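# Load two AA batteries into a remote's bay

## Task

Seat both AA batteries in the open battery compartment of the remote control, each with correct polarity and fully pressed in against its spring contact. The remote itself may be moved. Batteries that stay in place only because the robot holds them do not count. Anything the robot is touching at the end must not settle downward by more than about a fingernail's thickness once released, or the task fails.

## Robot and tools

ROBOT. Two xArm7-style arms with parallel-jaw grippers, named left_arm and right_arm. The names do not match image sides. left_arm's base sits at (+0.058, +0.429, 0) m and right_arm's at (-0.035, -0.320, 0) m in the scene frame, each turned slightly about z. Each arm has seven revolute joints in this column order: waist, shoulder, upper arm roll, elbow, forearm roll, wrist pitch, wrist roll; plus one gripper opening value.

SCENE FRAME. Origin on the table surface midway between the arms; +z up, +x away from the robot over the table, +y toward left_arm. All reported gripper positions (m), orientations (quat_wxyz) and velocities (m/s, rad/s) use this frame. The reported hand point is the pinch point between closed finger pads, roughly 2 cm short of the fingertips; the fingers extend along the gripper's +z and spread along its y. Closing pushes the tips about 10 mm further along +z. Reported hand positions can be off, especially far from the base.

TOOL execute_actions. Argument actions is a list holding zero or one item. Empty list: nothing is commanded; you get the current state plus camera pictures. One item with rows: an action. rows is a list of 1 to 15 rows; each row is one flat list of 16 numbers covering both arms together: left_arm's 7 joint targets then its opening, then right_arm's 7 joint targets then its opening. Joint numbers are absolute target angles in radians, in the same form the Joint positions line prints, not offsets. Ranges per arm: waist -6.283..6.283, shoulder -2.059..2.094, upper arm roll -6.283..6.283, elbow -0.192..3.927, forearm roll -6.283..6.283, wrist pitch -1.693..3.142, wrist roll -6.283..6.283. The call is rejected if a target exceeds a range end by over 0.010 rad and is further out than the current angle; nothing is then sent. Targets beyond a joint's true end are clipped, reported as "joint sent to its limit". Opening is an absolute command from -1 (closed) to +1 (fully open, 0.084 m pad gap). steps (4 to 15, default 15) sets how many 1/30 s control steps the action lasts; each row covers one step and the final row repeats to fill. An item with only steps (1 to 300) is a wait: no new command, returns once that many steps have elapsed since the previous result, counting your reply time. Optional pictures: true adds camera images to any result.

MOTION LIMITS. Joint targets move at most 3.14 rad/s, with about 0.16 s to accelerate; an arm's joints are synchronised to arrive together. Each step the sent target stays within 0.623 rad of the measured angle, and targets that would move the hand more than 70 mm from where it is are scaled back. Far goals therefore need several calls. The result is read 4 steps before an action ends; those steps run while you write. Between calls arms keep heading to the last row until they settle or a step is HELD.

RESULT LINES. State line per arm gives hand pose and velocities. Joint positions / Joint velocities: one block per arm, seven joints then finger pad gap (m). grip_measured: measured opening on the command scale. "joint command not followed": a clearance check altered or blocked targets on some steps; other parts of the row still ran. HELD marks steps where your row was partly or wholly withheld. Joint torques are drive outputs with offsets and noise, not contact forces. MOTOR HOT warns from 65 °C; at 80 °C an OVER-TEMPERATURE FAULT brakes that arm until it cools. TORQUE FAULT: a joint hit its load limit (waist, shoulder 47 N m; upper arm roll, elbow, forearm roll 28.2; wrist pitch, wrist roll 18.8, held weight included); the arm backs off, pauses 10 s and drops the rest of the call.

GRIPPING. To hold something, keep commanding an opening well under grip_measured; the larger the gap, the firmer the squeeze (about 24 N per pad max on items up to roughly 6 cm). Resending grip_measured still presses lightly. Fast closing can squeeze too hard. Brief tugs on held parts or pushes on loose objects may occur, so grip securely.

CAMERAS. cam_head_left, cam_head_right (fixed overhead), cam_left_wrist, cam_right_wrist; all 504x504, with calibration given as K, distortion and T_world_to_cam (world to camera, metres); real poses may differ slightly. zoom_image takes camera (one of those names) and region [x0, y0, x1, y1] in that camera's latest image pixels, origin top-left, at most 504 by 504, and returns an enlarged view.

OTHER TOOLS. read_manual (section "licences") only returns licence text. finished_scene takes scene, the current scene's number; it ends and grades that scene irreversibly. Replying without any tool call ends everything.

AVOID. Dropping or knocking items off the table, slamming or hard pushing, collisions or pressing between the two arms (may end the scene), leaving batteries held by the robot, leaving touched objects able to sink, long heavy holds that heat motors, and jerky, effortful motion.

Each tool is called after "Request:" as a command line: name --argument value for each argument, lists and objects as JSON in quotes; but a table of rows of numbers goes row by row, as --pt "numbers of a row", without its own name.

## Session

Request:
execute_actions --actions '[]'

Scene clock: 0.00 s of 5800.00 s.
left_arm: end_effector_position=(+0.5771, +0.5255, +0.1687) grip_measured=+1.00 end_effector_quat_wxyz=(+0.105, -0.281, +0.892, -0.339) end_effector_velocity=(-0.000, +0.001, -0.000) end_effector_angular_velocity=(-0.001, +0.001, +0.002) | right_arm: end_effector_position=(+0.3580, -0.3814, +0.2469) grip_measured=+1.00 end_effector_quat_wxyz=(-0.001, +0.997, -0.078, -0.004) end_effector_velocity=(+0.000, +0.000, +0.000) end_effector_angular_velocity=(+0.000, -0.001, +0.000)
Joint positions: left_arm=[ 0.005  0.229  0.503  1.068 -1.023  1.035 -2.669  0.084] | right_arm=[-0.002 -0.248 -0.001  0.914  0.001  1.17  -0.001  0.084]
Joint velocities: left_arm=[ 0.001 -0.     0.    -0.001 -0.     0.    -0.    -0.   ] | right_arm=[ 0.001 -0.    -0.     0.     0.     0.     0.    -0.   ]
Joint torques (N m, as the arm reports them, + toward a larger angle): no reading
Motor temperatures (°C, as the motors report them): left_arm=[35 35 39 35 40 35 39] | right_arm=[36 38 38 39 40 40 42]
camera_calibration (this result's frames):
cam_left_wrist: T_world_to_cam=[[-0.437969, 0.610862, -0.659569, 0.0740551], [0.820852, 0.570908, -0.0163171, -0.700636], [0.366586, -0.548555, -0.751467, 0.334131], [0, 0, 0, 1]] pos_world=[0.485064, 0.53805, 0.288501]
cam_right_wrist: T_world_to_cam=[[-0.169871, -0.985366, 0.0140633, -0.288118], [-0.985462, 0.169812, -0.0052456, 0.485869], [0.00278071, -0.0147499, -0.999887, 0.373283], [0, 0, 0, 1]] pos_world=[0.428825, -0.360902, 0.379841]

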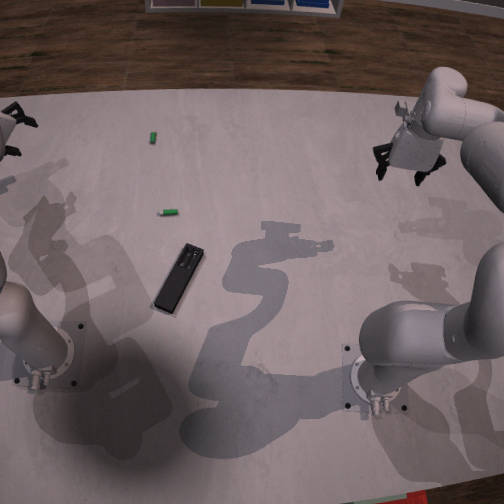

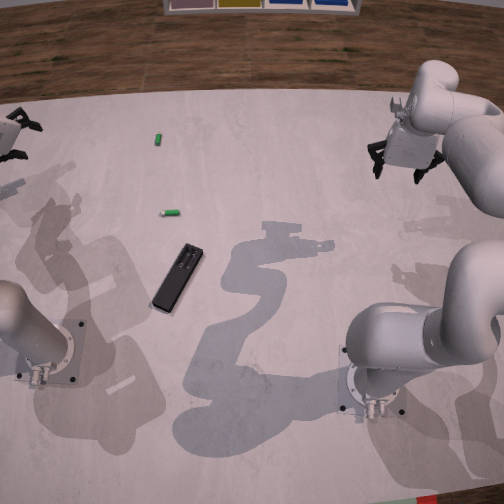

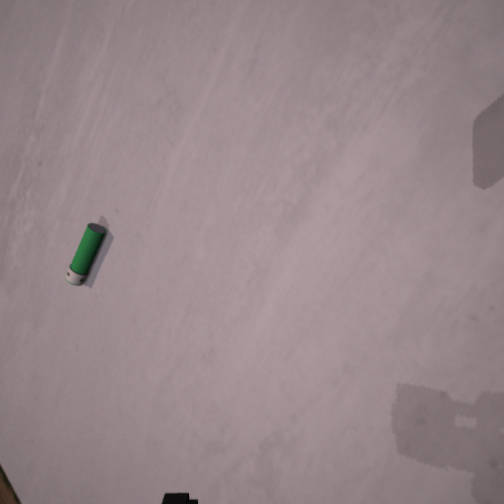

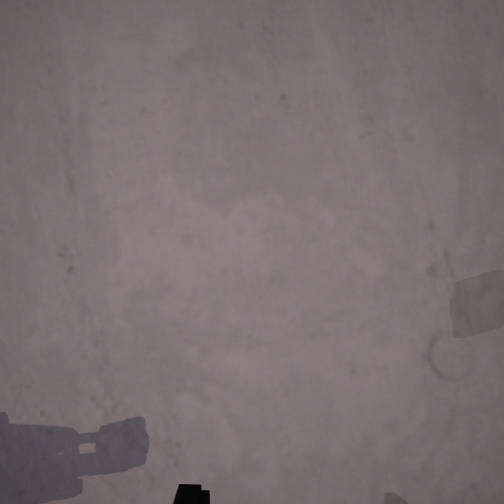

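Request:
zoom_image --camera "cam_head_left" --region '[130,200,230,330]'

Request:
zoom_image --camera "cam_head_right" --region '[130,200,230,330]'

Request:
zoom_image --camera "cam_head_left" --region '[120,110,200,230]'

Request:
zoom_image --camera "cam_head_right" --region '[120,110,200,230]'

Region (130, 200, 230, 330) of cam_head_left's 504x504 image, scaled by 3.877, with more detail than that image has; it fills the left 388 columns of this view, and the rest is white.

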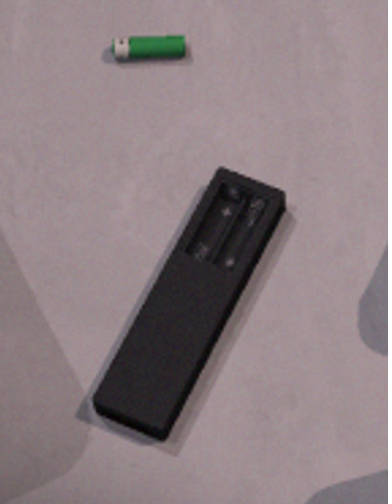

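Region (130, 200, 230, 330) of cam_head_right's 504x504 image, scaled by 3.877, with more detail than that image has; it fills the left 388 columns of this view, and the rest is white.

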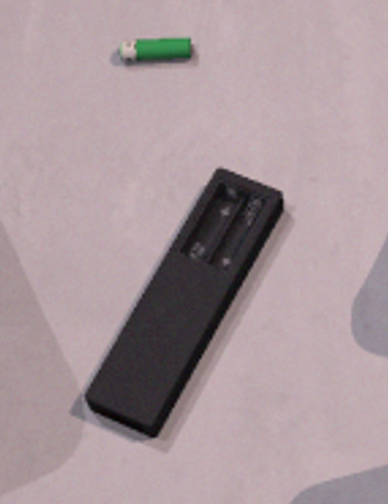

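Region (120, 110, 200, 230) of cam_head_left's 504x504 image, scaled by 4.200, with more detail than that image has.

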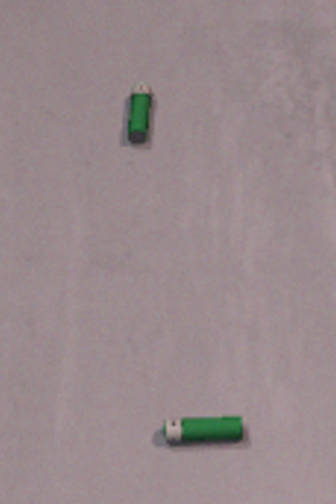

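Region (120, 110, 200, 230) of cam_head_right's 504x504 image, scaled by 4.200, with more detail than that image has.

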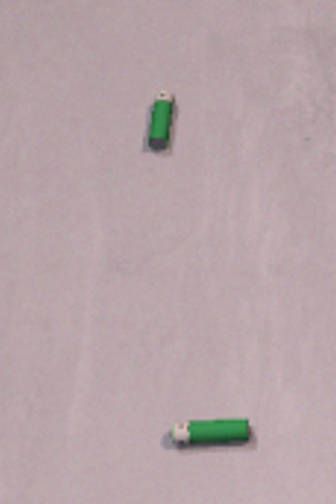

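Request:
execute_actions --actions '[{"rows":[[-0.2953,1.1141,0,2.4407,0,1.3266,-3.479,0,1.3028,0.2575,0,1.1151,0,0.8576,-1.539,1]],"steps":15}]'

Request:
execute_actions --actions '[{"steps":20}]' --pictures true

Scene clock: 5.60 s of 5800.00 s.
left_arm: end_effector_position=(+0.5979, +0.3768, +0.0917) grip_measured=-0.01 end_effector_quat_wxyz=(-0.087, -0.164, +0.952, -0.245) end_effector_velocity=(-0.003, -0.438, -0.337) end_effector_angular_velocity=(+0.761, +1.085, -1.115) | right_arm: end_effector_position=(+0.4117, -0.2370, +0.1968) grip_measured=+1.00 end_effector_quat_wxyz=(-0.000, +0.966, +0.259, -0.003) end_effector_velocity=(+0.025, +0.559, -0.150) end_effector_angular_velocity=(+0.003, +0.015, +2.349)
Joint positions: left_arm=[-0.116  0.525  0.299  1.369 -0.724  1.153 -2.966  0.044] | right_arm=[ 0.337 -0.018 -0.001  1.005  0.001  1.028 -0.341  0.084]
Joint velocities: left_arm=[-0.4    1.188 -0.666  1.185  1.18   0.37  -1.086  0.   ] | right_arm=[ 1.172  0.582  0.028  0.218  0.001 -0.349 -1.15  -0.   ]
Joint torques (N m, as the arm reports them, + toward a larger angle): left_arm=[ -0.75 -19.82   2.84   9.89   0.38   0.05   0.26] | right_arm=[  1.16 -19.34  -0.03  11.68   0.47  -1.76  -0.25]
Motor temperatures (°C, as the motors report them): left_arm=[36 35 40 36 40 35 39] | right_arm=[36 39 38 40 40 40 42]
Steps of this call (steps 1 to 90: nothing new was sent; then 2.23 s passed at rest; steps 91 to 101: the first 11 steps of this action). Readings (joint positions):
91: left_arm=[0.005 0.230 0.503 1.068 -1.022 1.035 -2.669] | right_arm=[-0.001 -0.248 -0.001 0.915 0.001 1.170 -0.001]
92: left_arm=[0.003 0.235 0.500 1.074 -1.015 1.038 -2.677] | right_arm=[0.005 -0.243 -0.003 0.917 0.001 1.166 -0.009]
94: left_arm=[-0.015 0.286 0.470 1.130 -0.960 1.061 -2.732] | right_arm=[0.061 -0.198 -0.011 0.939 0.000 1.135 -0.071]
98: left_arm=[-0.076 0.414 0.366 1.257 -0.835 1.115 -2.857] | right_arm=[0.221 -0.082 -0.002 0.980 0.001 1.068 -0.226]
101: the state above

Scene clock: 6.27 s of 5800.00 s.
left_arm: end_effector_position=(+0.7305, +0.1898, +0.0924) grip_measured=-0.01 end_effector_quat_wxyz=(+0.001, +0.002, +1.000, -0.002) end_effector_velocity=(+0.008, +0.027, -0.012) end_effector_angular_velocity=(+0.064, +0.001, +0.050) | right_arm: end_effector_position=(+0.2664, +0.0803, +0.1367) grip_measured=+1.00 end_effector_quat_wxyz=(-0.000, +0.489, +0.872, -0.000) end_effector_velocity=(-0.381, +0.344, -0.074) end_effector_angular_velocity=(+0.003, -0.002, +2.580)
Joint positions: left_arm=[-0.298  1.11  -0.001  2.438 -0.003  1.325 -3.477  0.044] | right_arm=[ 1.077  0.203  0.     1.094  0.     0.891 -1.194  0.084]
Joint velocities: left_arm=[ 0.019  0.05   0.004  0.061  0.058  0.033 -0.044 -0.   ] | right_arm=[ 1.022  0.246 -0.003  0.097  0.    -0.152 -1.56  -0.   ]
Joint torques (N m, as the arm reports them, + toward a larger angle): left_arm=[  5.78 -26.55   1.62   9.5    0.34  -0.55   0.14] | right_arm=[ -0.05 -20.59   0.    11.02   0.55  -1.63  -0.58]
Motor temperatures (°C, as the motors report them): left_arm=[36 35 40 36 40 35 39] | right_arm=[36 39 38 40 40 40 42]
Kept back: nothing.
Steps of this call (steps 1 to 4: the last 4 steps of your previous action; steps 5 to 20: the robot went on to your last target). Readings (joint positions):
1: left_arm=[-0.129 0.566 0.277 1.410 -0.683 1.165 -3.002] | right_arm=[0.376 0.001 -0.000 1.013 0.001 1.017 -0.380]
2: left_arm=[-0.142 0.608 0.256 1.452 -0.640 1.177 -3.038] | right_arm=[0.415 0.018 0.000 1.019 0.001 1.007 -0.418]
4: left_arm=[-0.168 0.694 0.213 1.550 -0.541 1.203 -3.112] | right_arm=[0.492 0.049 0.000 1.032 0.000 0.988 -0.495]
8: left_arm=[-0.216 0.855 0.133 1.809 -0.326 1.254 -3.257] | right_arm=[0.646 0.099 0.001 1.051 0.000 0.957 -0.649]
20: the state above
camera_calibration (this result's frames):
cam_left_wrist: T_world_to_cam=[[-0.00480354, 0.999988, -0.000217966, -0.155241], [0.999954, 0.00480157, -0.00830049, -0.660293], [-0.00829935, -0.000257827, -0.999966, 0.229133], [0, 0, 0, 1]] pos_world=[0.661419, 0.158469, 0.223611]
cam_right_wrist: T_world_to_cam=[[0.861594, 0.507395, 0.0143762, -0.241819], [0.507566, -0.861515, -0.0129974, 0.00276079], [0.00579055, 0.0184953, -0.999812, 0.266694], [0, 0, 0, 1]] pos_world=[0.205404, 0.120144, 0.270156]

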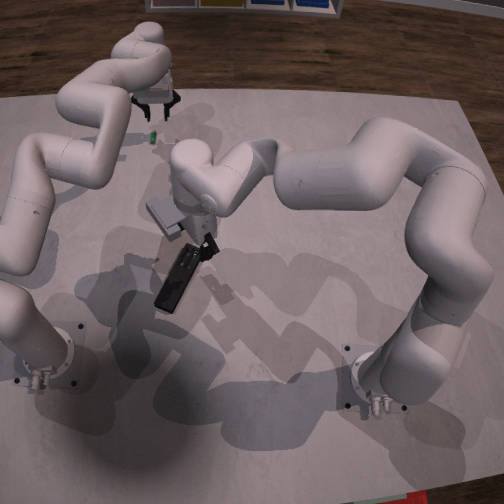

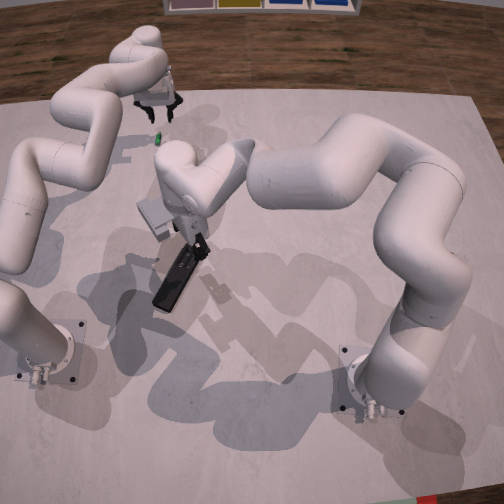

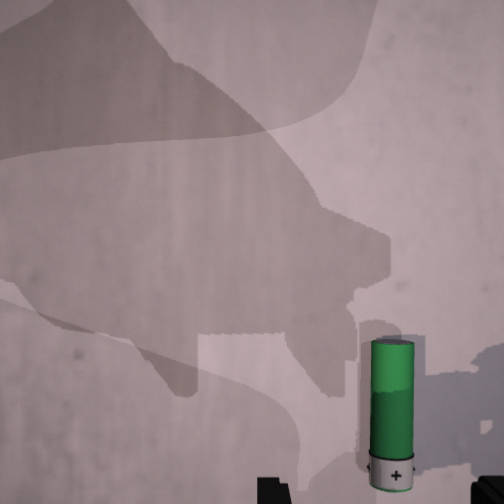

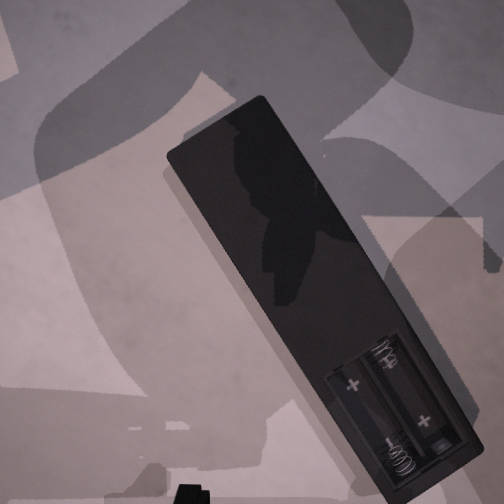

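Request:
execute_actions --actions '[]'

Scene clock: 6.60 s of 5800.00 s.
left_arm: end_effector_position=(+0.7308, +0.1931, +0.0900) grip_measured=-0.01 end_effector_quat_wxyz=(-0.000, -0.000, +1.000, +0.000) end_effector_velocity=(+0.001, -0.008, +0.007) end_effector_angular_velocity=(-0.007, -0.013, -0.009) | right_arm: end_effector_position=(+0.1706, +0.1472, +0.1196) grip_measured=+1.00 end_effector_quat_wxyz=(-0.001, +0.223, +0.975, -0.001) end_effector_velocity=(+0.096, -0.031, +0.013) end_effector_angular_velocity=(+0.018, -0.048, -0.141)
Joint positions: left_arm=[-0.295  1.114  0.     2.44  -0.     1.327 -3.479  0.044] | right_arm=[ 1.304  0.258  0.004  1.114  0.     0.858 -1.537  0.084]
Joint velocities: left_arm=[-0.007 -0.003 -0.004  0.01   0.002 -0.001 -0.001 -0.   ] | right_arm=[-0.057 -0.012 -0.133  0.017 -0.004 -0.007 -0.042  0.   ]
Joint torques (N m, as the arm reports them, + toward a larger angle): left_arm=[ -0.86 -28.71  -0.01  11.46   0.63  -0.82   0.18] | right_arm=[ -2.09 -21.12  -2.08  11.18   0.48  -1.69  -0.15]
Motor temperatures (°C, as the motors report them): left_arm=[36 35 40 36 40 35 39] | right_arm=[36 39 38 40 40 40 42]
Kept back: nothing.
Steps of this call (steps 1 to 10: the robot went on to your last target). Readings (joint positions):
1: left_arm=[-0.296 1.111 -0.000 2.439 -0.002 1.326 -3.478] | right_arm=[1.111 0.211 0.000 1.097 0.000 0.886 -1.246]
2: left_arm=[-0.295 1.113 0.001 2.438 -0.001 1.326 -3.478] | right_arm=[1.145 0.219 0.000 1.100 0.000 0.881 -1.298]
4: left_arm=[-0.293 1.115 0.002 2.437 -0.001 1.327 -3.479] | right_arm=[1.213 0.236 0.000 1.107 0.000 0.871 -1.401]
8: left_arm=[-0.294 1.114 0.001 2.439 -0.000 1.327 -3.479] | right_arm=[1.303 0.257 0.008 1.114 0.000 0.859 -1.529]
10: the state above
camera_calibration (this result's frames):
cam_left_wrist: T_world_to_cam=[[-0.0094275, 0.999944, 0.00473316, -0.155547], [0.999893, 0.00947957, -0.0111026, -0.661266], [-0.0111469, 0.00462799, -0.999927, 0.227921], [0, 0, 0, 1]] pos_world=[0.66227, 0.160752, 0.221298]
cam_right_wrist: T_world_to_cam=[[0.448615, 0.893621, 0.0136354, -0.17931], [0.893702, -0.448442, -0.0140077, -0.017783], [-0.00640287, 0.0184701, -0.999809, 0.251], [0, 0, 0, 1]] pos_world=[0.0979412, 0.147625, 0.253147]

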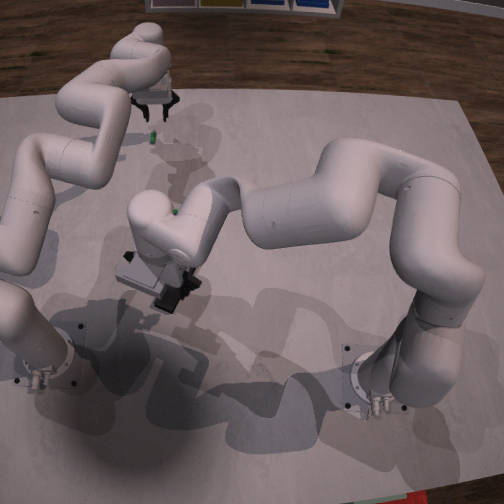

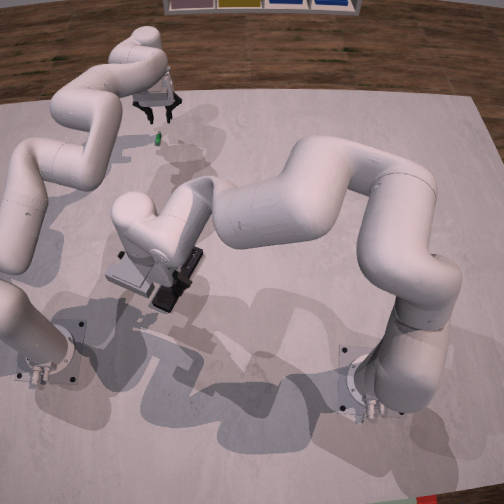

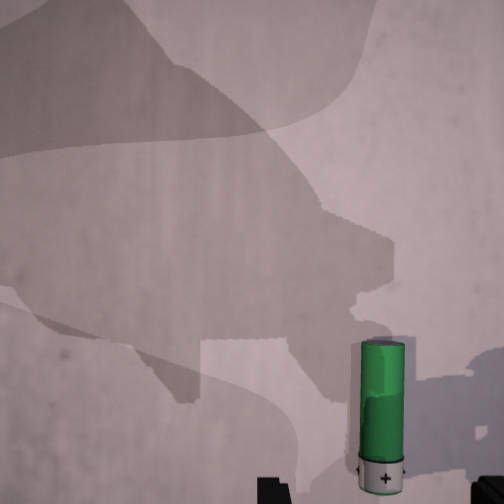

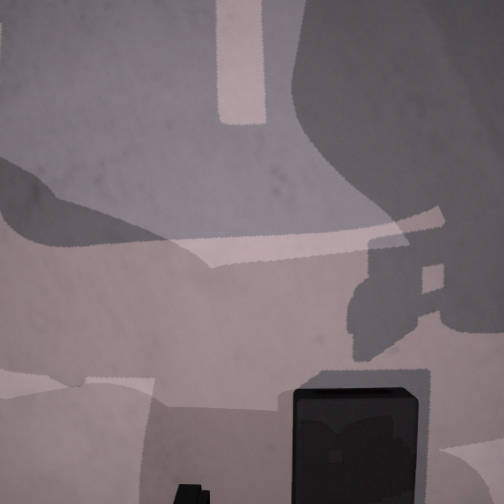

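Request:
execute_actions --actions '[{"rows":[[-0.2785,1.0917,0,2.3142,0,1.2225,-3.462,0,1.3035,0.3347,0,1.1281,0,0.7934,-1.538,1],[-0.2785,1.0917,0,2.3142,0,1.2225,-3.462,0,1.3035,0.3347,0,1.1281,0,0.7934,-1.538,1],[-0.2785,1.0917,0,2.3142,0,1.2225,-3.462,0,1.3035,0.3347,0,1.1281,0,0.7934,-1.538,1],[-0.2785,1.0917,0,2.3142,0,1.2225,-3.462,0,1.3035,0.3347,0,1.1281,0,0.7934,-1.538,1],[-0.2785,1.0917,0,2.3142,0,1.2225,-3.462,0,1.3035,0.3347,0,1.1281,0,0.7934,-1.538,1],[-0.2785,1.0917,0,2.3142,0,1.2225,-3.462,0,1.3035,0.3347,0,1.1281,0,0.7934,-1.538,1],[-0.2785,1.098,0,2.311,0,1.213,-3.462,0,1.3035,0.355,0,1.124,0,0.769,-1.538,1],[-0.2785,1.105,0,2.308,0,1.203,-3.462,0,1.3035,0.375,0,1.120,0,0.745,-1.538,1],[-0.2785,1.112,0,2.304,0,1.192,-3.462,0,1.3035,0.395,0,1.116,0,0.721,-1.538,1],[-0.2785,1.118,0,2.301,0,1.183,-3.462,0,1.3035,0.415,0,1.112,0,0.697,-1.538,1],[-0.2785,1.124,0,2.298,0,1.174,-3.462,0,1.3035,0.435,0,1.107,0,0.672,-1.538,1],[-0.2785,1.129,0,2.296,0,1.167,-3.462,0,1.3035,0.450,0,1.104,0,0.654,-1.538,1],[-0.2785,1.129,0,2.296,0,1.167,-3.462,0,1.3035,0.4608,0,1.1021,0,0.6413,-1.538,1]],"steps":15}]'

Request:
execute_actions --actions '[{"steps":10}]' --pictures true

Scene clock: 8.33 s of 5800.00 s.
left_arm: end_effector_position=(+0.7313, +0.2055, +0.0454) grip_measured=-0.01 end_effector_quat_wxyz=(+0.001, -0.000, +1.000, -0.000) end_effector_velocity=(+0.006, -0.035, -0.120) end_effector_angular_velocity=(-0.038, -0.054, -0.039) | right_arm: end_effector_position=(+0.1783, +0.1586, +0.0661) grip_measured=+1.00 end_effector_quat_wxyz=(+0.001, +0.224, +0.974, +0.004) end_effector_velocity=(-0.006, -0.018, -0.315) end_effector_angular_velocity=(-0.067, +0.030, -0.004)
Joint positions: left_arm=[-0.278  1.11   0.     2.306  0.     1.193 -3.462  0.044] | right_arm=[ 1.303  0.385 -0.     1.121  0.     0.728 -1.538  0.084]
Joint velocities: left_arm=[-0.029  0.16  -0.022 -0.067  0.    -0.29   0.001 -0.   ] | right_arm=[-0.002  0.597 -0.002 -0.148  0.001 -0.672 -0.    -0.   ]
Joint torques (N m, as the arm reports them, + toward a larger angle): left_arm=[ -0.4  -26.25   0.25  10.48   0.76  -0.45   0.18] | right_arm=[  0.62 -18.6   -0.27   7.87   0.47  -1.07  -0.32]
Motor temperatures (°C, as the motors report them): left_arm=[36 35 40 36 40 35 39] | right_arm=[36 39 38 40 40 40 42]
Steps of this call (steps 1 to 15: the robot went on to your last target; steps 16 to 41: nothing new was sent; steps 42 to 52: the first 11 steps of this action). Readings (joint positions):
42: left_arm=[-0.295 1.114 -0.000 2.440 -0.000 1.326 -3.479] | right_arm=[1.303 0.258 -0.000 1.115 -0.000 0.857 -1.539]
43: left_arm=[-0.295 1.112 -0.000 2.434 -0.000 1.320 -3.478] | right_arm=[1.303 0.263 -0.000 1.117 -0.000 0.851 -1.539]
45: left_arm=[-0.289 1.098 -0.001 2.379 -0.000 1.271 -3.470] | right_arm=[1.303 0.306 -0.000 1.129 0.000 0.812 -1.538]
49: left_arm=[-0.276 1.099 0.002 2.309 0.000 1.221 -3.462] | right_arm=[1.304 0.343 0.000 1.123 -0.000 0.787 -1.538]
52: the state above

Scene clock: 8.67 s of 5800.00 s.
left_arm: end_effector_position=(+0.7314, +0.2052, +0.0320) grip_measured=-0.01 end_effector_quat_wxyz=(+0.002, -0.000, +1.000, -0.001) end_effector_velocity=(+0.004, -0.004, +0.012) end_effector_angular_velocity=(-0.007, -0.019, -0.003) | right_arm: end_effector_position=(+0.1773, +0.1565, +0.0282) grip_measured=+1.00 end_effector_quat_wxyz=(+0.000, +0.224, +0.974, +0.002) end_effector_velocity=(+0.003, +0.005, +0.008) end_effector_angular_velocity=(+0.017, -0.008, -0.001)
Joint positions: left_arm=[-0.278  1.127  0.     2.298  0.     1.167 -3.462  0.044] | right_arm=[ 1.303  0.459 -0.     1.104  0.     0.641 -1.538  0.084]
Joint velocities: left_arm=[-0.003 -0.012 -0.001  0.006  0.    -0.002 -0.    -0.   ] | right_arm=[-0.    -0.01  -0.001  0.006 -0.001 -0.003 -0.    -0.   ]
Joint torques (N m, as the arm reports them, + toward a larger angle): left_arm=[ -1.74 -27.62  -0.3   10.88   0.59  -0.8    0.08] | right_arm=[  0.52 -21.81  -0.46   9.12   0.38  -1.5   -0.37]
Motor temperatures (°C, as the motors report them): left_arm=[36 35 40 36 40 35 39] | right_arm=[36 39 38 40 40 40 42]
Kept back: nothing.
Steps of this call (steps 1 to 4: the last 4 steps of your previous action; steps 5 to 10: the robot went on to your last target). Readings (joint positions):
1: left_arm=[-0.279 1.116 -0.000 2.303 -0.000 1.184 -3.462] | right_arm=[1.303 0.406 -0.000 1.115 0.000 0.705 -1.538]
2: left_arm=[-0.279 1.122 -0.001 2.300 -0.000 1.175 -3.462] | right_arm=[1.303 0.426 -0.000 1.109 0.000 0.683 -1.538]
4: left_arm=[-0.279 1.131 -0.001 2.294 -0.000 1.169 -3.462] | right_arm=[1.304 0.457 0.000 1.100 -0.000 0.652 -1.538]
8: left_arm=[-0.278 1.129 0.000 2.296 0.000 1.167 -3.462] | right_arm=[1.304 0.461 0.000 1.102 -0.000 0.642 -1.538]
10: the state above
camera_calibration (this result's frames):
cam_left_wrist: T_world_to_cam=[[-0.00876995, 0.999955, 0.00356875, -0.167798], [0.999934, 0.00879597, -0.00733973, -0.662597], [-0.00737079, 0.00350414, -0.999967, 0.167291], [0, 0, 0, 1]] pos_world=[0.662315, 0.173033, 0.163021]
cam_right_wrist: T_world_to_cam=[[0.451284, 0.892173, 0.0192449, -0.189751], [0.892375, -0.4511, -0.0132678, -0.0203204], [-0.00315582, 0.0231612, -0.999727, 0.158185], [0, 0, 0, 1]] pos_world=[0.104264, 0.156461, 0.161523]

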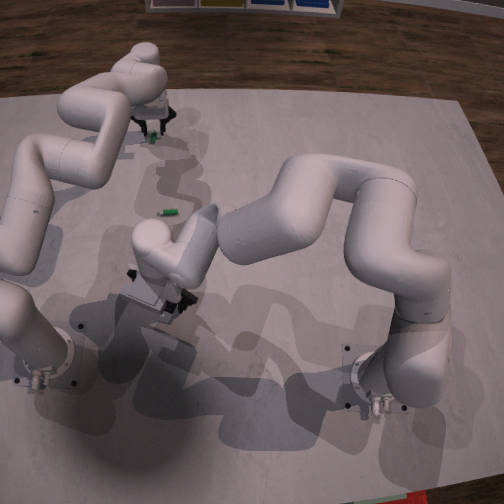

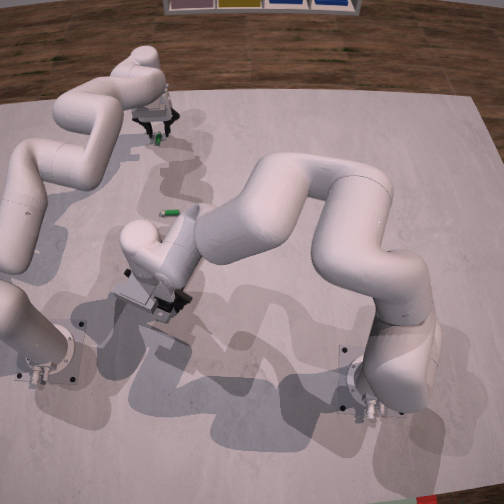

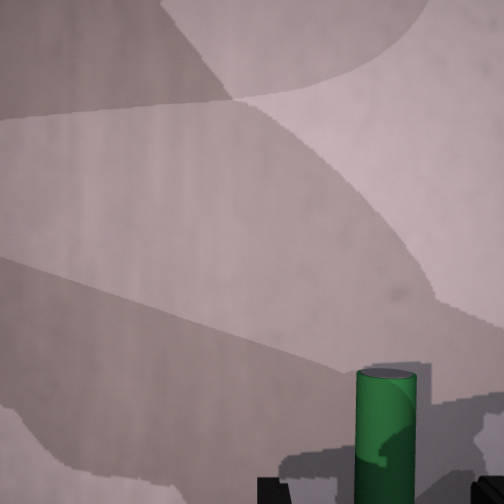

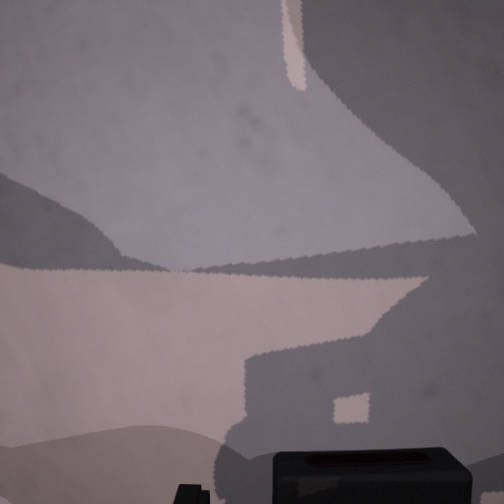

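Request:
execute_actions --actions '[]'

Scene clock: 9.93 s of 5800.00 s.
left_arm: end_effector_position=(+0.7304, +0.2055, +0.0300) grip_measured=-0.01 end_effector_quat_wxyz=(+0.000, -0.000, +1.000, -0.000) end_effector_velocity=(+0.000, +0.002, -0.000) end_effector_angular_velocity=(+0.002, +0.000, +0.002) | right_arm: end_effector_position=(+0.1767, +0.1551, +0.0265) grip_measured=+1.00 end_effector_quat_wxyz=(-0.000, +0.224, +0.975, +0.000) end_effector_velocity=(-0.000, +0.000, +0.000) end_effector_angular_velocity=(+0.000, +0.000, +0.000)
Joint positions: left_arm=[-0.279  1.129 -0.     2.296 -0.     1.167 -3.462  0.044] | right_arm=[ 1.303  0.461 -0.     1.102  0.     0.641 -1.538  0.084]
Joint velocities: left_arm=[ 0.002 -0.    -0.    -0.001  0.002  0.    -0.001 -0.   ] | right_arm=[ 0.     0.    -0.     0.     0.001  0.    -0.001 -0.   ]
Joint torques (N m, as the arm reports them, + toward a larger angle): left_arm=[ -1.82 -29.02  -0.17  11.49   0.33  -0.88   0.16] | right_arm=[  0.54 -22.77  -0.52   9.8    0.52  -1.68  -0.37]
Motor temperatures (°C, as the motors report them): left_arm=[36 35 40 37 40 35 39] | right_arm=[36 39 38 40 40 40 42]
Kept back: nothing.
Steps of this call (steps 1 to 30: the robot went on to your last target; steps 31 to 38: nothing new was sent). Readings (joint positions):
1: left_arm=[-0.279 1.127 -0.000 2.298 0.000 1.167 -3.462] | right_arm=[1.303 0.459 -0.000 1.104 0.000 0.641 -1.538]
2: left_arm=[-0.279 1.127 -0.000 2.297 0.000 1.167 -3.462] | right_arm=[1.303 0.459 -0.000 1.104 0.000 0.641 -1.538]
4: left_arm=[-0.279 1.128 -0.000 2.296 -0.000 1.167 -3.462] | right_arm=[1.303 0.460 -0.000 1.103 0.000 0.641 -1.538]
8: left_arm=[-0.279 1.129 -0.000 2.296 -0.000 1.167 -3.462] | right_arm=[1.304 0.460 0.000 1.102 0.000 0.641 -1.538]
38: the state above
All arms were judged still, so your last target was given up. Only a new action makes them travel on or press farther. Fingers that are still opening or closing keep moving.
camera_calibration (this result's frames):
cam_left_wrist: T_world_to_cam=[[-0.00870858, 0.999951, 0.00470481, -0.168156], [0.999903, 0.00875899, -0.0108027, -0.661512], [-0.0108433, 0.00461028, -0.999931, 0.167666], [0, 0, 0, 1]] pos_world=[0.661801, 0.173169, 0.161299]
cam_right_wrist: T_world_to_cam=[[0.451214, 0.892288, 0.0150721, -0.188125], [0.892402, -0.451051, -0.0130854, -0.0203783], [-0.00487766, 0.0193546, -0.999801, 0.157397], [0, 0, 0, 1]] pos_world=[0.103838, 0.155624, 0.159934]

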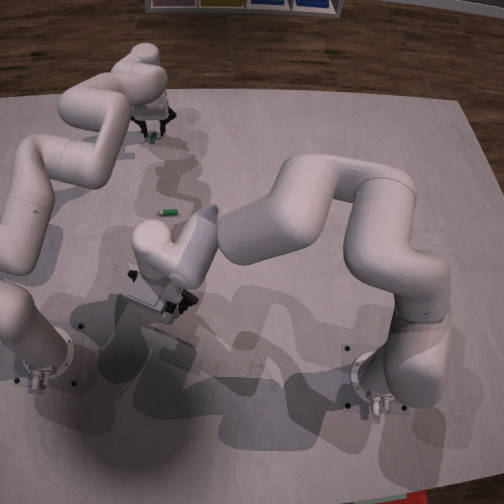

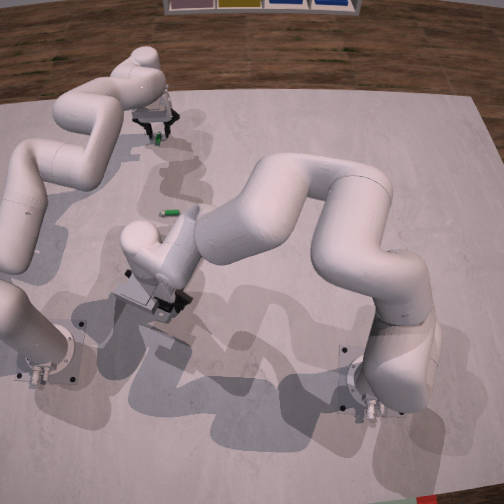

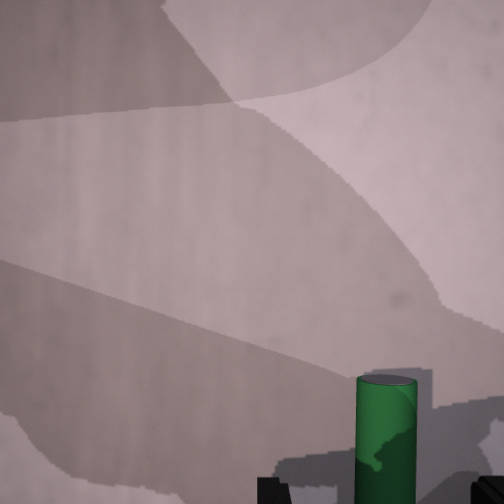

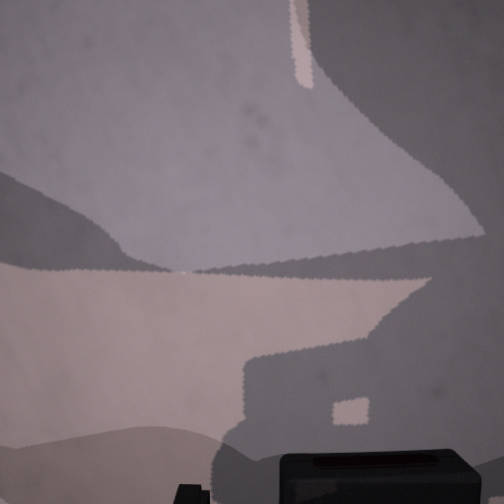

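Request:
execute_actions --actions '[{"rows":[[-0.2785,1.131,0,2.295,0,1.164,-3.462,0,1.3035,0.4608,0,1.1021,0,0.6413,-1.538,0.8],[-0.2785,1.132,0,2.2945,0,1.1625,-3.462,-0.1,1.3035,0.4608,0,1.1021,0,0.6413,-1.538,0.65],[-0.2785,1.133,0,2.294,0,1.161,-3.462,-0.2,1.3035,0.4608,0,1.1021,0,0.6413,-1.538,0.5],[-0.2785,1.134,0,2.2935,0,1.1595,-3.462,-0.3,1.3035,0.4608,0,1.1021,0,0.6413,-1.538,0.4],[-0.2785,1.135,0,2.293,0,1.158,-3.462,-0.4,1.3035,0.4608,0,1.1021,0,0.6413,-1.538,0.32],[-0.2785,1.135,0,2.293,0,1.158,-3.462,-0.5,1.3035,0.4608,0,1.1021,0,0.6413,-1.538,0.25],[-0.2785,1.135,0,2.293,0,1.158,-3.462,-0.55,1.3035,0.4608,0,1.1021,0,0.6413,-1.538,0.18],[-0.2785,1.135,0,2.293,0,1.158,-3.462,-0.6,1.3035,0.4608,0,1.1021,0,0.6413,-1.538,0.12],[-0.2785,1.135,0,2.293,0,1.158,-3.462,-0.65,1.3035,0.4608,0,1.1021,0,0.6413,-1.538,0.06],[-0.2785,1.135,0,2.293,0,1.158,-3.462,-0.7,1.3035,0.4608,0,1.1021,0,0.6413,-1.538,0.0],[-0.2785,1.135,0,2.293,0,1.158,-3.462,-0.75,1.3035,0.4608,0,1.1021,0,0.6413,-1.538,-0.08],[-0.2785,1.135,0,2.293,0,1.158,-3.462,-0.8,1.3035,0.4608,0,1.1021,0,0.6413,-1.538,-0.16],[-0.2785,1.135,0,2.293,0,1.158,-3.462,-0.85,1.3035,0.4608,0,1.1021,0,0.6413,-1.538,-0.25]],"steps":15}]' --pictures true

Scene clock: 10.87 s of 5800.00 s.
left_arm: end_effector_position=(+0.7304, +0.2055, +0.0254) grip_measured=-0.69 end_effector_quat_wxyz=(+0.000, -0.000, +1.000, -0.000) end_effector_velocity=(+0.000, +0.002, -0.000) end_effector_angular_velocity=(+0.002, +0.001, +0.003) | right_arm: end_effector_position=(+0.1767, +0.1552, +0.0266) grip_measured=+0.09 end_effector_quat_wxyz=(+0.000, +0.224, +0.975, +0.000) end_effector_velocity=(-0.001, -0.003, -0.004) end_effector_angular_velocity=(-0.008, +0.003, +0.001)
Joint positions: left_arm=[-0.278  1.135  0.     2.293  0.     1.158 -3.462  0.014] | right_arm=[ 1.303  0.461  0.     1.102  0.     0.641 -1.538  0.048]
Joint velocities: left_arm=[ 0.002 -0.001  0.001 -0.002  0.001  0.    -0.001  0.   ] | right_arm=[-0.     0.004  0.    -0.004 -0.     0.    -0.001 -0.   ]
Joint torques (N m, as the arm reports them, + toward a larger angle): left_arm=[ -1.91 -28.36  -0.25  11.33   0.64  -0.86   0.23] | right_arm=[  0.35 -23.13  -0.5    9.82   0.55  -1.64  -0.33]
Motor temperatures (°C, as the motors report them): left_arm=[36 35 40 37 40 35 39] | right_arm=[36 39 38 40 40 40 42]
Steps of this call (steps 1 to 17: nothing new was sent; steps 18 to 28: the first 11 steps of this action). Readings (joint positions):
18: left_arm=[-0.278 1.129 -0.000 2.296 -0.000 1.167 -3.462] | right_arm=[1.304 0.461 0.000 1.102 -0.000 0.641 -1.538]
19: left_arm=[-0.278 1.130 -0.000 2.296 0.000 1.165 -3.462] | right_arm=[1.304 0.461 0.000 1.102 0.000 0.641 -1.538]
21: left_arm=[-0.279 1.132 -0.000 2.295 0.000 1.162 -3.462] | right_arm=[1.303 0.461 -0.000 1.102 0.000 0.641 -1.538]
25: left_arm=[-0.279 1.135 -0.000 2.293 -0.000 1.158 -3.462] | right_arm=[1.304 0.461 0.000 1.102 -0.000 0.641 -1.538]
28: the state above
camera_calibration (this result's frames):
cam_left_wrist: T_world_to_cam=[[-0.00872665, 0.999951, 0.00461889, -0.168147], [0.999907, 0.00877436, -0.0104102, -0.661576], [-0.0104502, 0.00452761, -0.999935, 0.1628], [0, 0, 0, 1]] pos_world=[0.661749, 0.173207, 0.156679]
cam_right_wrist: T_world_to_cam=[[0.451213, 0.892285, 0.0153109, -0.188217], [0.892404, -0.451048, -0.0131026, -0.0203716], [-0.00478531, 0.0195755, -0.999797, 0.157432], [0, 0, 0, 1]] pos_world=[0.103859, 0.155673, 0.160015]

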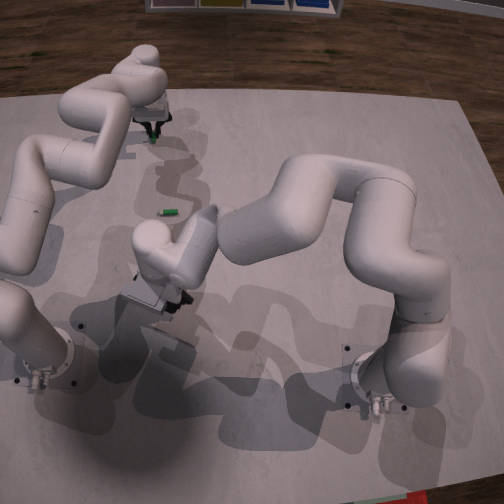

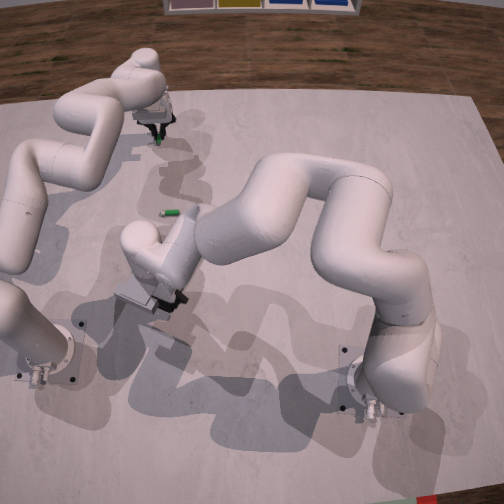

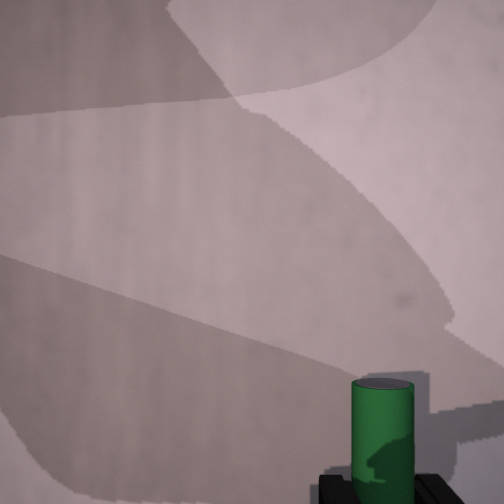

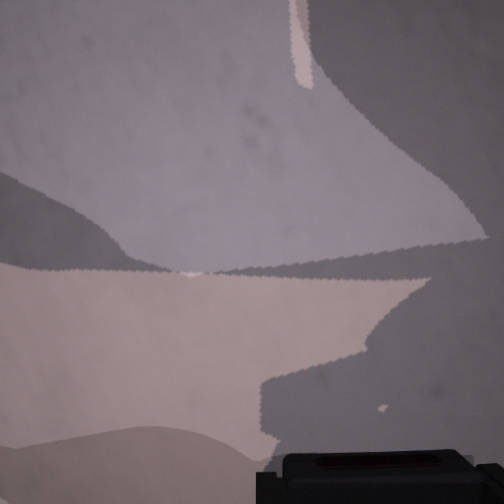

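Request:
execute_actions --actions '[{"rows":[[-0.2785,1.125,0,2.298,0,1.173,-3.462,-0.85,1.3035,0.44,0,1.105,0,0.665,-1.538,-0.25],[-0.2785,1.11,0,2.305,0,1.195,-3.462,-0.85,1.3035,0.41,0,1.109,0,0.699,-1.538,-0.25],[-0.2785,1.0917,0,2.3142,0,1.2225,-3.462,-0.85,1.3035,0.3706,0,1.1145,0,0.744,-1.538,-0.25]],"steps":12}]'

Request:
execute_actions --actions '[{"rows":[[-0.4,0.85,0,1.97,0,1.12,-3.4,-0.85,1.1,0.34,0,1.065,0,0.725,-0.53,-0.25]],"steps":15}]'

Request:
execute_actions --actions '[{"rows":[[-0.52,0.6,0,1.61,0,1.01,-3.33,-0.85,0.89,0.307,0,1.012,0,0.705,0.5,-0.25]],"steps":14}]'

Request:
execute_actions --actions '[{"rows":[[-0.62,0.3744,0,1.2845,0,0.91,-3.28,-0.85,0.6816,0.2748,0,0.9596,0,0.6848,1.529,-0.25]],"steps":15}]' --pictures true

Scene clock: 12.63 s of 5800.00 s.
left_arm: end_effector_position=(+0.7339, +0.2041, +0.0676) grip_measured=-0.69 end_effector_quat_wxyz=(+0.007, -0.000, +1.000, -0.003) end_effector_velocity=(+0.011, -0.003, +0.042) end_effector_angular_velocity=(-0.015, -0.047, +0.001) | right_arm: end_effector_position=(+0.1788, +0.1595, +0.0758) grip_measured=+0.09 end_effector_quat_wxyz=(+0.002, +0.225, +0.974, +0.008) end_effector_velocity=(-0.006, -0.016, +0.001) end_effector_angular_velocity=(-0.047, +0.021, -0.002)
Joint positions: left_arm=[-0.279  1.085 -0.     2.321 -0.     1.22  -3.462  0.014] | right_arm=[ 1.303  0.365 -0.     1.122  0.     0.74  -1.538  0.048]
Joint velocities: left_arm=[ 0.    -0.046  0.001  0.026  0.     0.023 -0.001 -0.   ] | right_arm=[-0.001 -0.022 -0.001 -0.015  0.     0.058 -0.    -0.   ]
Joint torques (N m, as the arm reports them, + toward a larger angle): left_arm=[ -1.81 -20.01  -0.07   7.33   0.62  -0.32   0.19] | right_arm=[  0.77 -14.1   -0.27   6.76   0.44  -0.49  -0.35]
Motor temperatures (°C, as the motors report them): left_arm=[36 35 40 37 40 35 39] | right_arm=[36 39 38 40 40 40 42]
Steps of this call (steps 1 to 4: the last 4 steps of your previous action; steps 5 to 15: the robot went on to your last target; steps 16 to 45: nothing new was sent; steps 46 to 53: the first 8 steps of this action). Readings (joint positions):
46: left_arm=[-0.278 1.135 0.000 2.293 0.000 1.158 -3.462] | right_arm=[1.304 0.461 0.000 1.102 -0.000 0.642 -1.538]
47: left_arm=[-0.279 1.133 -0.000 2.294 -0.000 1.164 -3.462] | right_arm=[1.304 0.456 0.000 1.102 -0.000 0.649 -1.538]
49: left_arm=[-0.279 1.118 -0.000 2.298 -0.000 1.195 -3.462] | right_arm=[1.304 0.423 0.000 1.102 0.000 0.693 -1.538]
53: the state above

Scene clock: 13.13 s of 5800.00 s.
left_arm: end_effector_position=(+0.6634, +0.1278, +0.0970) grip_measured=-0.69 end_effector_quat_wxyz=(+0.004, +0.099, +0.995, -0.006) end_effector_velocity=(+0.004, +0.059, -0.029) end_effector_angular_velocity=(+0.075, +0.019, +0.042) | right_arm: end_effector_position=(+0.2535, +0.1004, +0.0692) grip_measured=+0.09 end_effector_quat_wxyz=(+0.001, +0.628, +0.778, -0.000) end_effector_velocity=(+0.124, -0.112, -0.001) end_effector_angular_velocity=(+0.013, +0.004, -3.275)
Joint positions: left_arm=[-0.41   0.845 -0.011  1.978 -0.001  1.121 -3.401  0.014] | right_arm=[ 1.129  0.345 -0.007  1.073 -0.     0.728 -0.813  0.048]
Joint velocities: left_arm=[ 0.019 -0.022  0.071 -0.112  0.006 -0.039  0.021  0.   ] | right_arm=[-0.367 -0.06   0.039 -0.093 -0.001 -0.035  2.946 -0.   ]
Joint torques (N m, as the arm reports them, + toward a larger angle): left_arm=[ 18.69 -20.15   7.37   9.73   1.07  -0.83   0.04] | right_arm=[  9.88 -21.46   5.12  11.21   0.51  -1.74  -0.74]
Motor temperatures (°C, as the motors report them): left_arm=[36 36 40 37 40 35 39] | right_arm=[36 39 38 40 40 40 42]
Steps of this call (steps 1 to 4: the last 4 steps of your previous action; steps 5 to 15: the first 11 steps of this action). Readings (joint positions):
5: left_arm=[-0.279 1.094 0.000 2.311 -0.000 1.223 -3.462] | right_arm=[1.303 0.372 0.000 1.112 -0.000 0.744 -1.538]
6: left_arm=[-0.280 1.090 0.001 2.303 0.000 1.220 -3.460] | right_arm=[1.302 0.372 0.001 1.112 -0.000 0.744 -1.530]
8: left_arm=[-0.298 1.048 0.005 2.238 0.000 1.200 -3.449] | right_arm=[1.283 0.368 0.005 1.108 0.000 0.742 -1.463]
12: left_arm=[-0.384 0.885 -0.004 2.025 -0.000 1.136 -3.410] | right_arm=[1.184 0.353 -0.002 1.085 -0.000 0.733 -1.122]
15: the state above

Scene clock: 13.60 s of 5800.00 s.
left_arm: end_effector_position=(+0.5769, +0.0905, +0.1154) grip_measured=-0.69 end_effector_quat_wxyz=(+0.002, +0.191, +0.982, -0.004) end_effector_velocity=(-0.118, -0.089, +0.036) end_effector_angular_velocity=(-0.053, -0.022, -0.282) | right_arm: end_effector_position=(+0.3205, +0.0291, +0.0686) grip_measured=+0.09 end_effector_quat_wxyz=(+0.001, +0.942, +0.337, +0.000) end_effector_velocity=(+0.153, -0.198, -0.003) end_effector_angular_velocity=(-0.003, -0.008, -3.600)
Joint positions: left_arm=[-0.525  0.602 -0.011  1.624 -0.001  1.015 -3.333  0.014] | right_arm=[ 0.935  0.315 -0.007  1.024 -0.     0.71   0.089  0.048]
Joint velocities: left_arm=[-0.165 -0.256 -0.06  -0.321 -0.002 -0.112  0.067 -0.   ] | right_arm=[-0.474 -0.072 -0.022 -0.117 -0.002 -0.041  3.106 -0.   ]
Joint torques (N m, as the arm reports them, + toward a larger angle): left_arm=[ 24.38 -14.43  11.04  12.04   0.93  -0.85  -0.01] | right_arm=[ 12.49 -20.57   8.14  10.68   0.46  -1.65  -0.04]
Motor temperatures (°C, as the motors report them): left_arm=[36 36 40 37 40 35 39] | right_arm=[36 39 38 40 40 40 42]
Steps of this call (steps 1 to 4: the last 4 steps of your previous action; steps 5 to 14: the first 10 steps of this action). Readings (joint positions):
5: left_arm=[-0.395 0.853 0.006 1.968 0.000 1.120 -3.400] | right_arm=[1.101 0.340 0.000 1.065 0.000 0.725 -0.542]
6: left_arm=[-0.397 0.849 0.006 1.961 0.000 1.118 -3.398] | right_arm=[1.099 0.340 0.001 1.064 -0.000 0.725 -0.528]
8: left_arm=[-0.416 0.806 0.008 1.897 0.000 1.097 -3.386] | right_arm=[1.079 0.336 0.007 1.059 -0.000 0.722 -0.457]
12: left_arm=[-0.500 0.643 -0.003 1.676 -0.000 1.030 -3.343] | right_arm=[0.976 0.321 -0.001 1.034 -0.000 0.713 -0.117]
14: the state above

Scene clock: 14.10 s of 5800.00 s.
left_arm: end_effector_position=(+0.4876, +0.0837, +0.1221) grip_measured=-0.69 end_effector_quat_wxyz=(+0.001, +0.265, +0.964, -0.002) end_effector_velocity=(+0.044, +0.075, -0.023) end_effector_angular_velocity=(+0.049, -0.008, +0.128) | right_arm: end_effector_position=(+0.3779, -0.0673, +0.0672) grip_measured=+0.09 end_effector_quat_wxyz=(+0.001, +0.935, -0.354, +0.001) end_effector_velocity=(+0.048, -0.122, -0.004) end_effector_angular_velocity=(+0.013, +0.007, -3.113)
Joint positions: left_arm=[-0.625  0.372 -0.009  1.287 -0.     0.912 -3.281  0.014] | right_arm=[ 0.707  0.279 -0.006  0.967 -0.     0.688  1.274  0.048]
Joint velocities: left_arm=[ 0.042  0.009  0.11  -0.053  0.004 -0.037  0.014  0.   ] | right_arm=[-0.325 -0.053  0.054 -0.09   0.    -0.034  2.84  -0.   ]
Joint torques (N m, as the arm reports them, + toward a larger angle): left_arm=[  6.75 -18.24   4.46  10.82   0.69  -0.89   0.09] | right_arm=[  7.59 -21.63   3.66  11.31   0.48  -2.08  -1.17]
Motor temperatures (°C, as the motors report them): left_arm=[36 36 40 37 40 35 39] | right_arm=[36 39 38 40 40 40 42]
Steps of this call (steps 1 to 4: the last 4 steps of your previous action; steps 5 to 15: the first 11 steps of this action). Readings (joint positions):
5: left_arm=[-0.517 0.602 0.005 1.610 0.000 1.010 -3.330] | right_arm=[0.893 0.307 -0.000 1.013 0.000 0.705 0.466]
6: left_arm=[-0.518 0.598 0.007 1.603 0.000 1.007 -3.329] | right_arm=[0.889 0.307 0.001 1.011 -0.000 0.705 0.499]
8: left_arm=[-0.535 0.556 0.010 1.538 0.000 0.986 -3.319] | right_arm=[0.863 0.302 0.007 1.005 -0.000 0.702 0.599]
12: left_arm=[-0.610 0.400 -0.005 1.325 -0.000 0.924 -3.287] | right_arm=[0.757 0.287 -0.003 0.979 -0.000 0.692 0.966]
15: the state above
camera_calibration (this result's frames):
cam_left_wrist: T_world_to_cam=[[0.503353, 0.86408, 0.000854581, -0.286779], [0.864057, -0.503332, -0.00796064, -0.307877], [-0.00644849, 0.00474542, -0.999968, 0.255534], [0, 0, 0, 1]] pos_world=[0.412022, 0.0916226, 0.25332]
cam_right_wrist: T_world_to_cam=[[-0.674148, -0.738429, 0.0157301, 0.234386], [-0.738596, 0.673992, -0.0144867, 0.392422], [0.0000954029, -0.0213843, -0.999771, 0.198721], [0, 0, 0, 1]] pos_world=[0.447834, -0.0871622, 0.200673]

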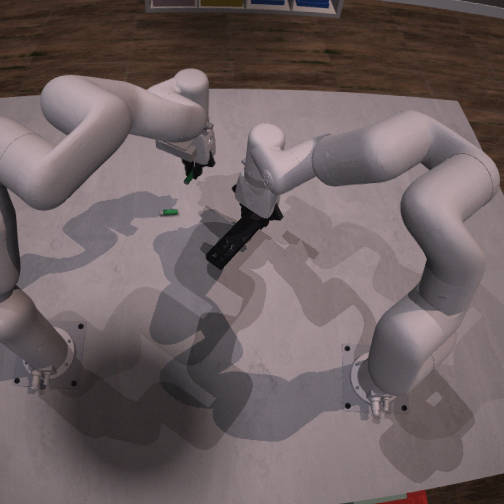

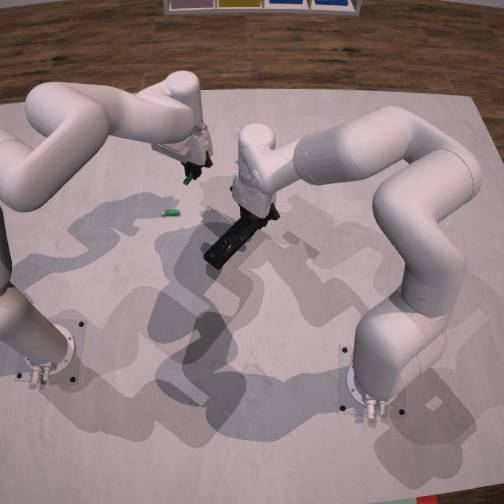

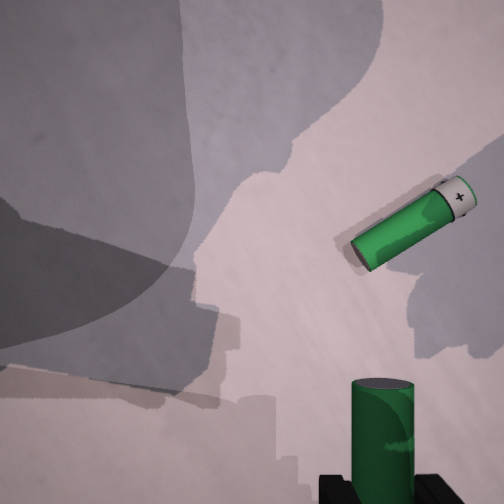

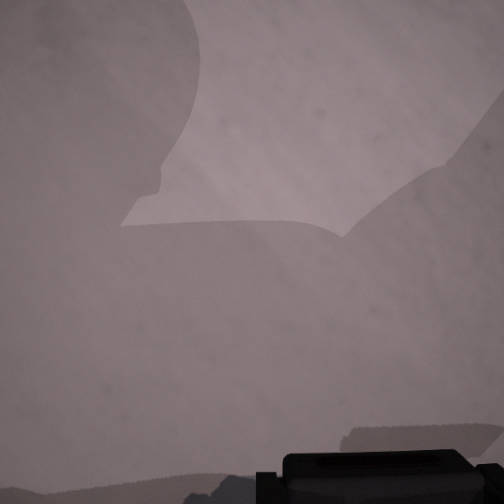

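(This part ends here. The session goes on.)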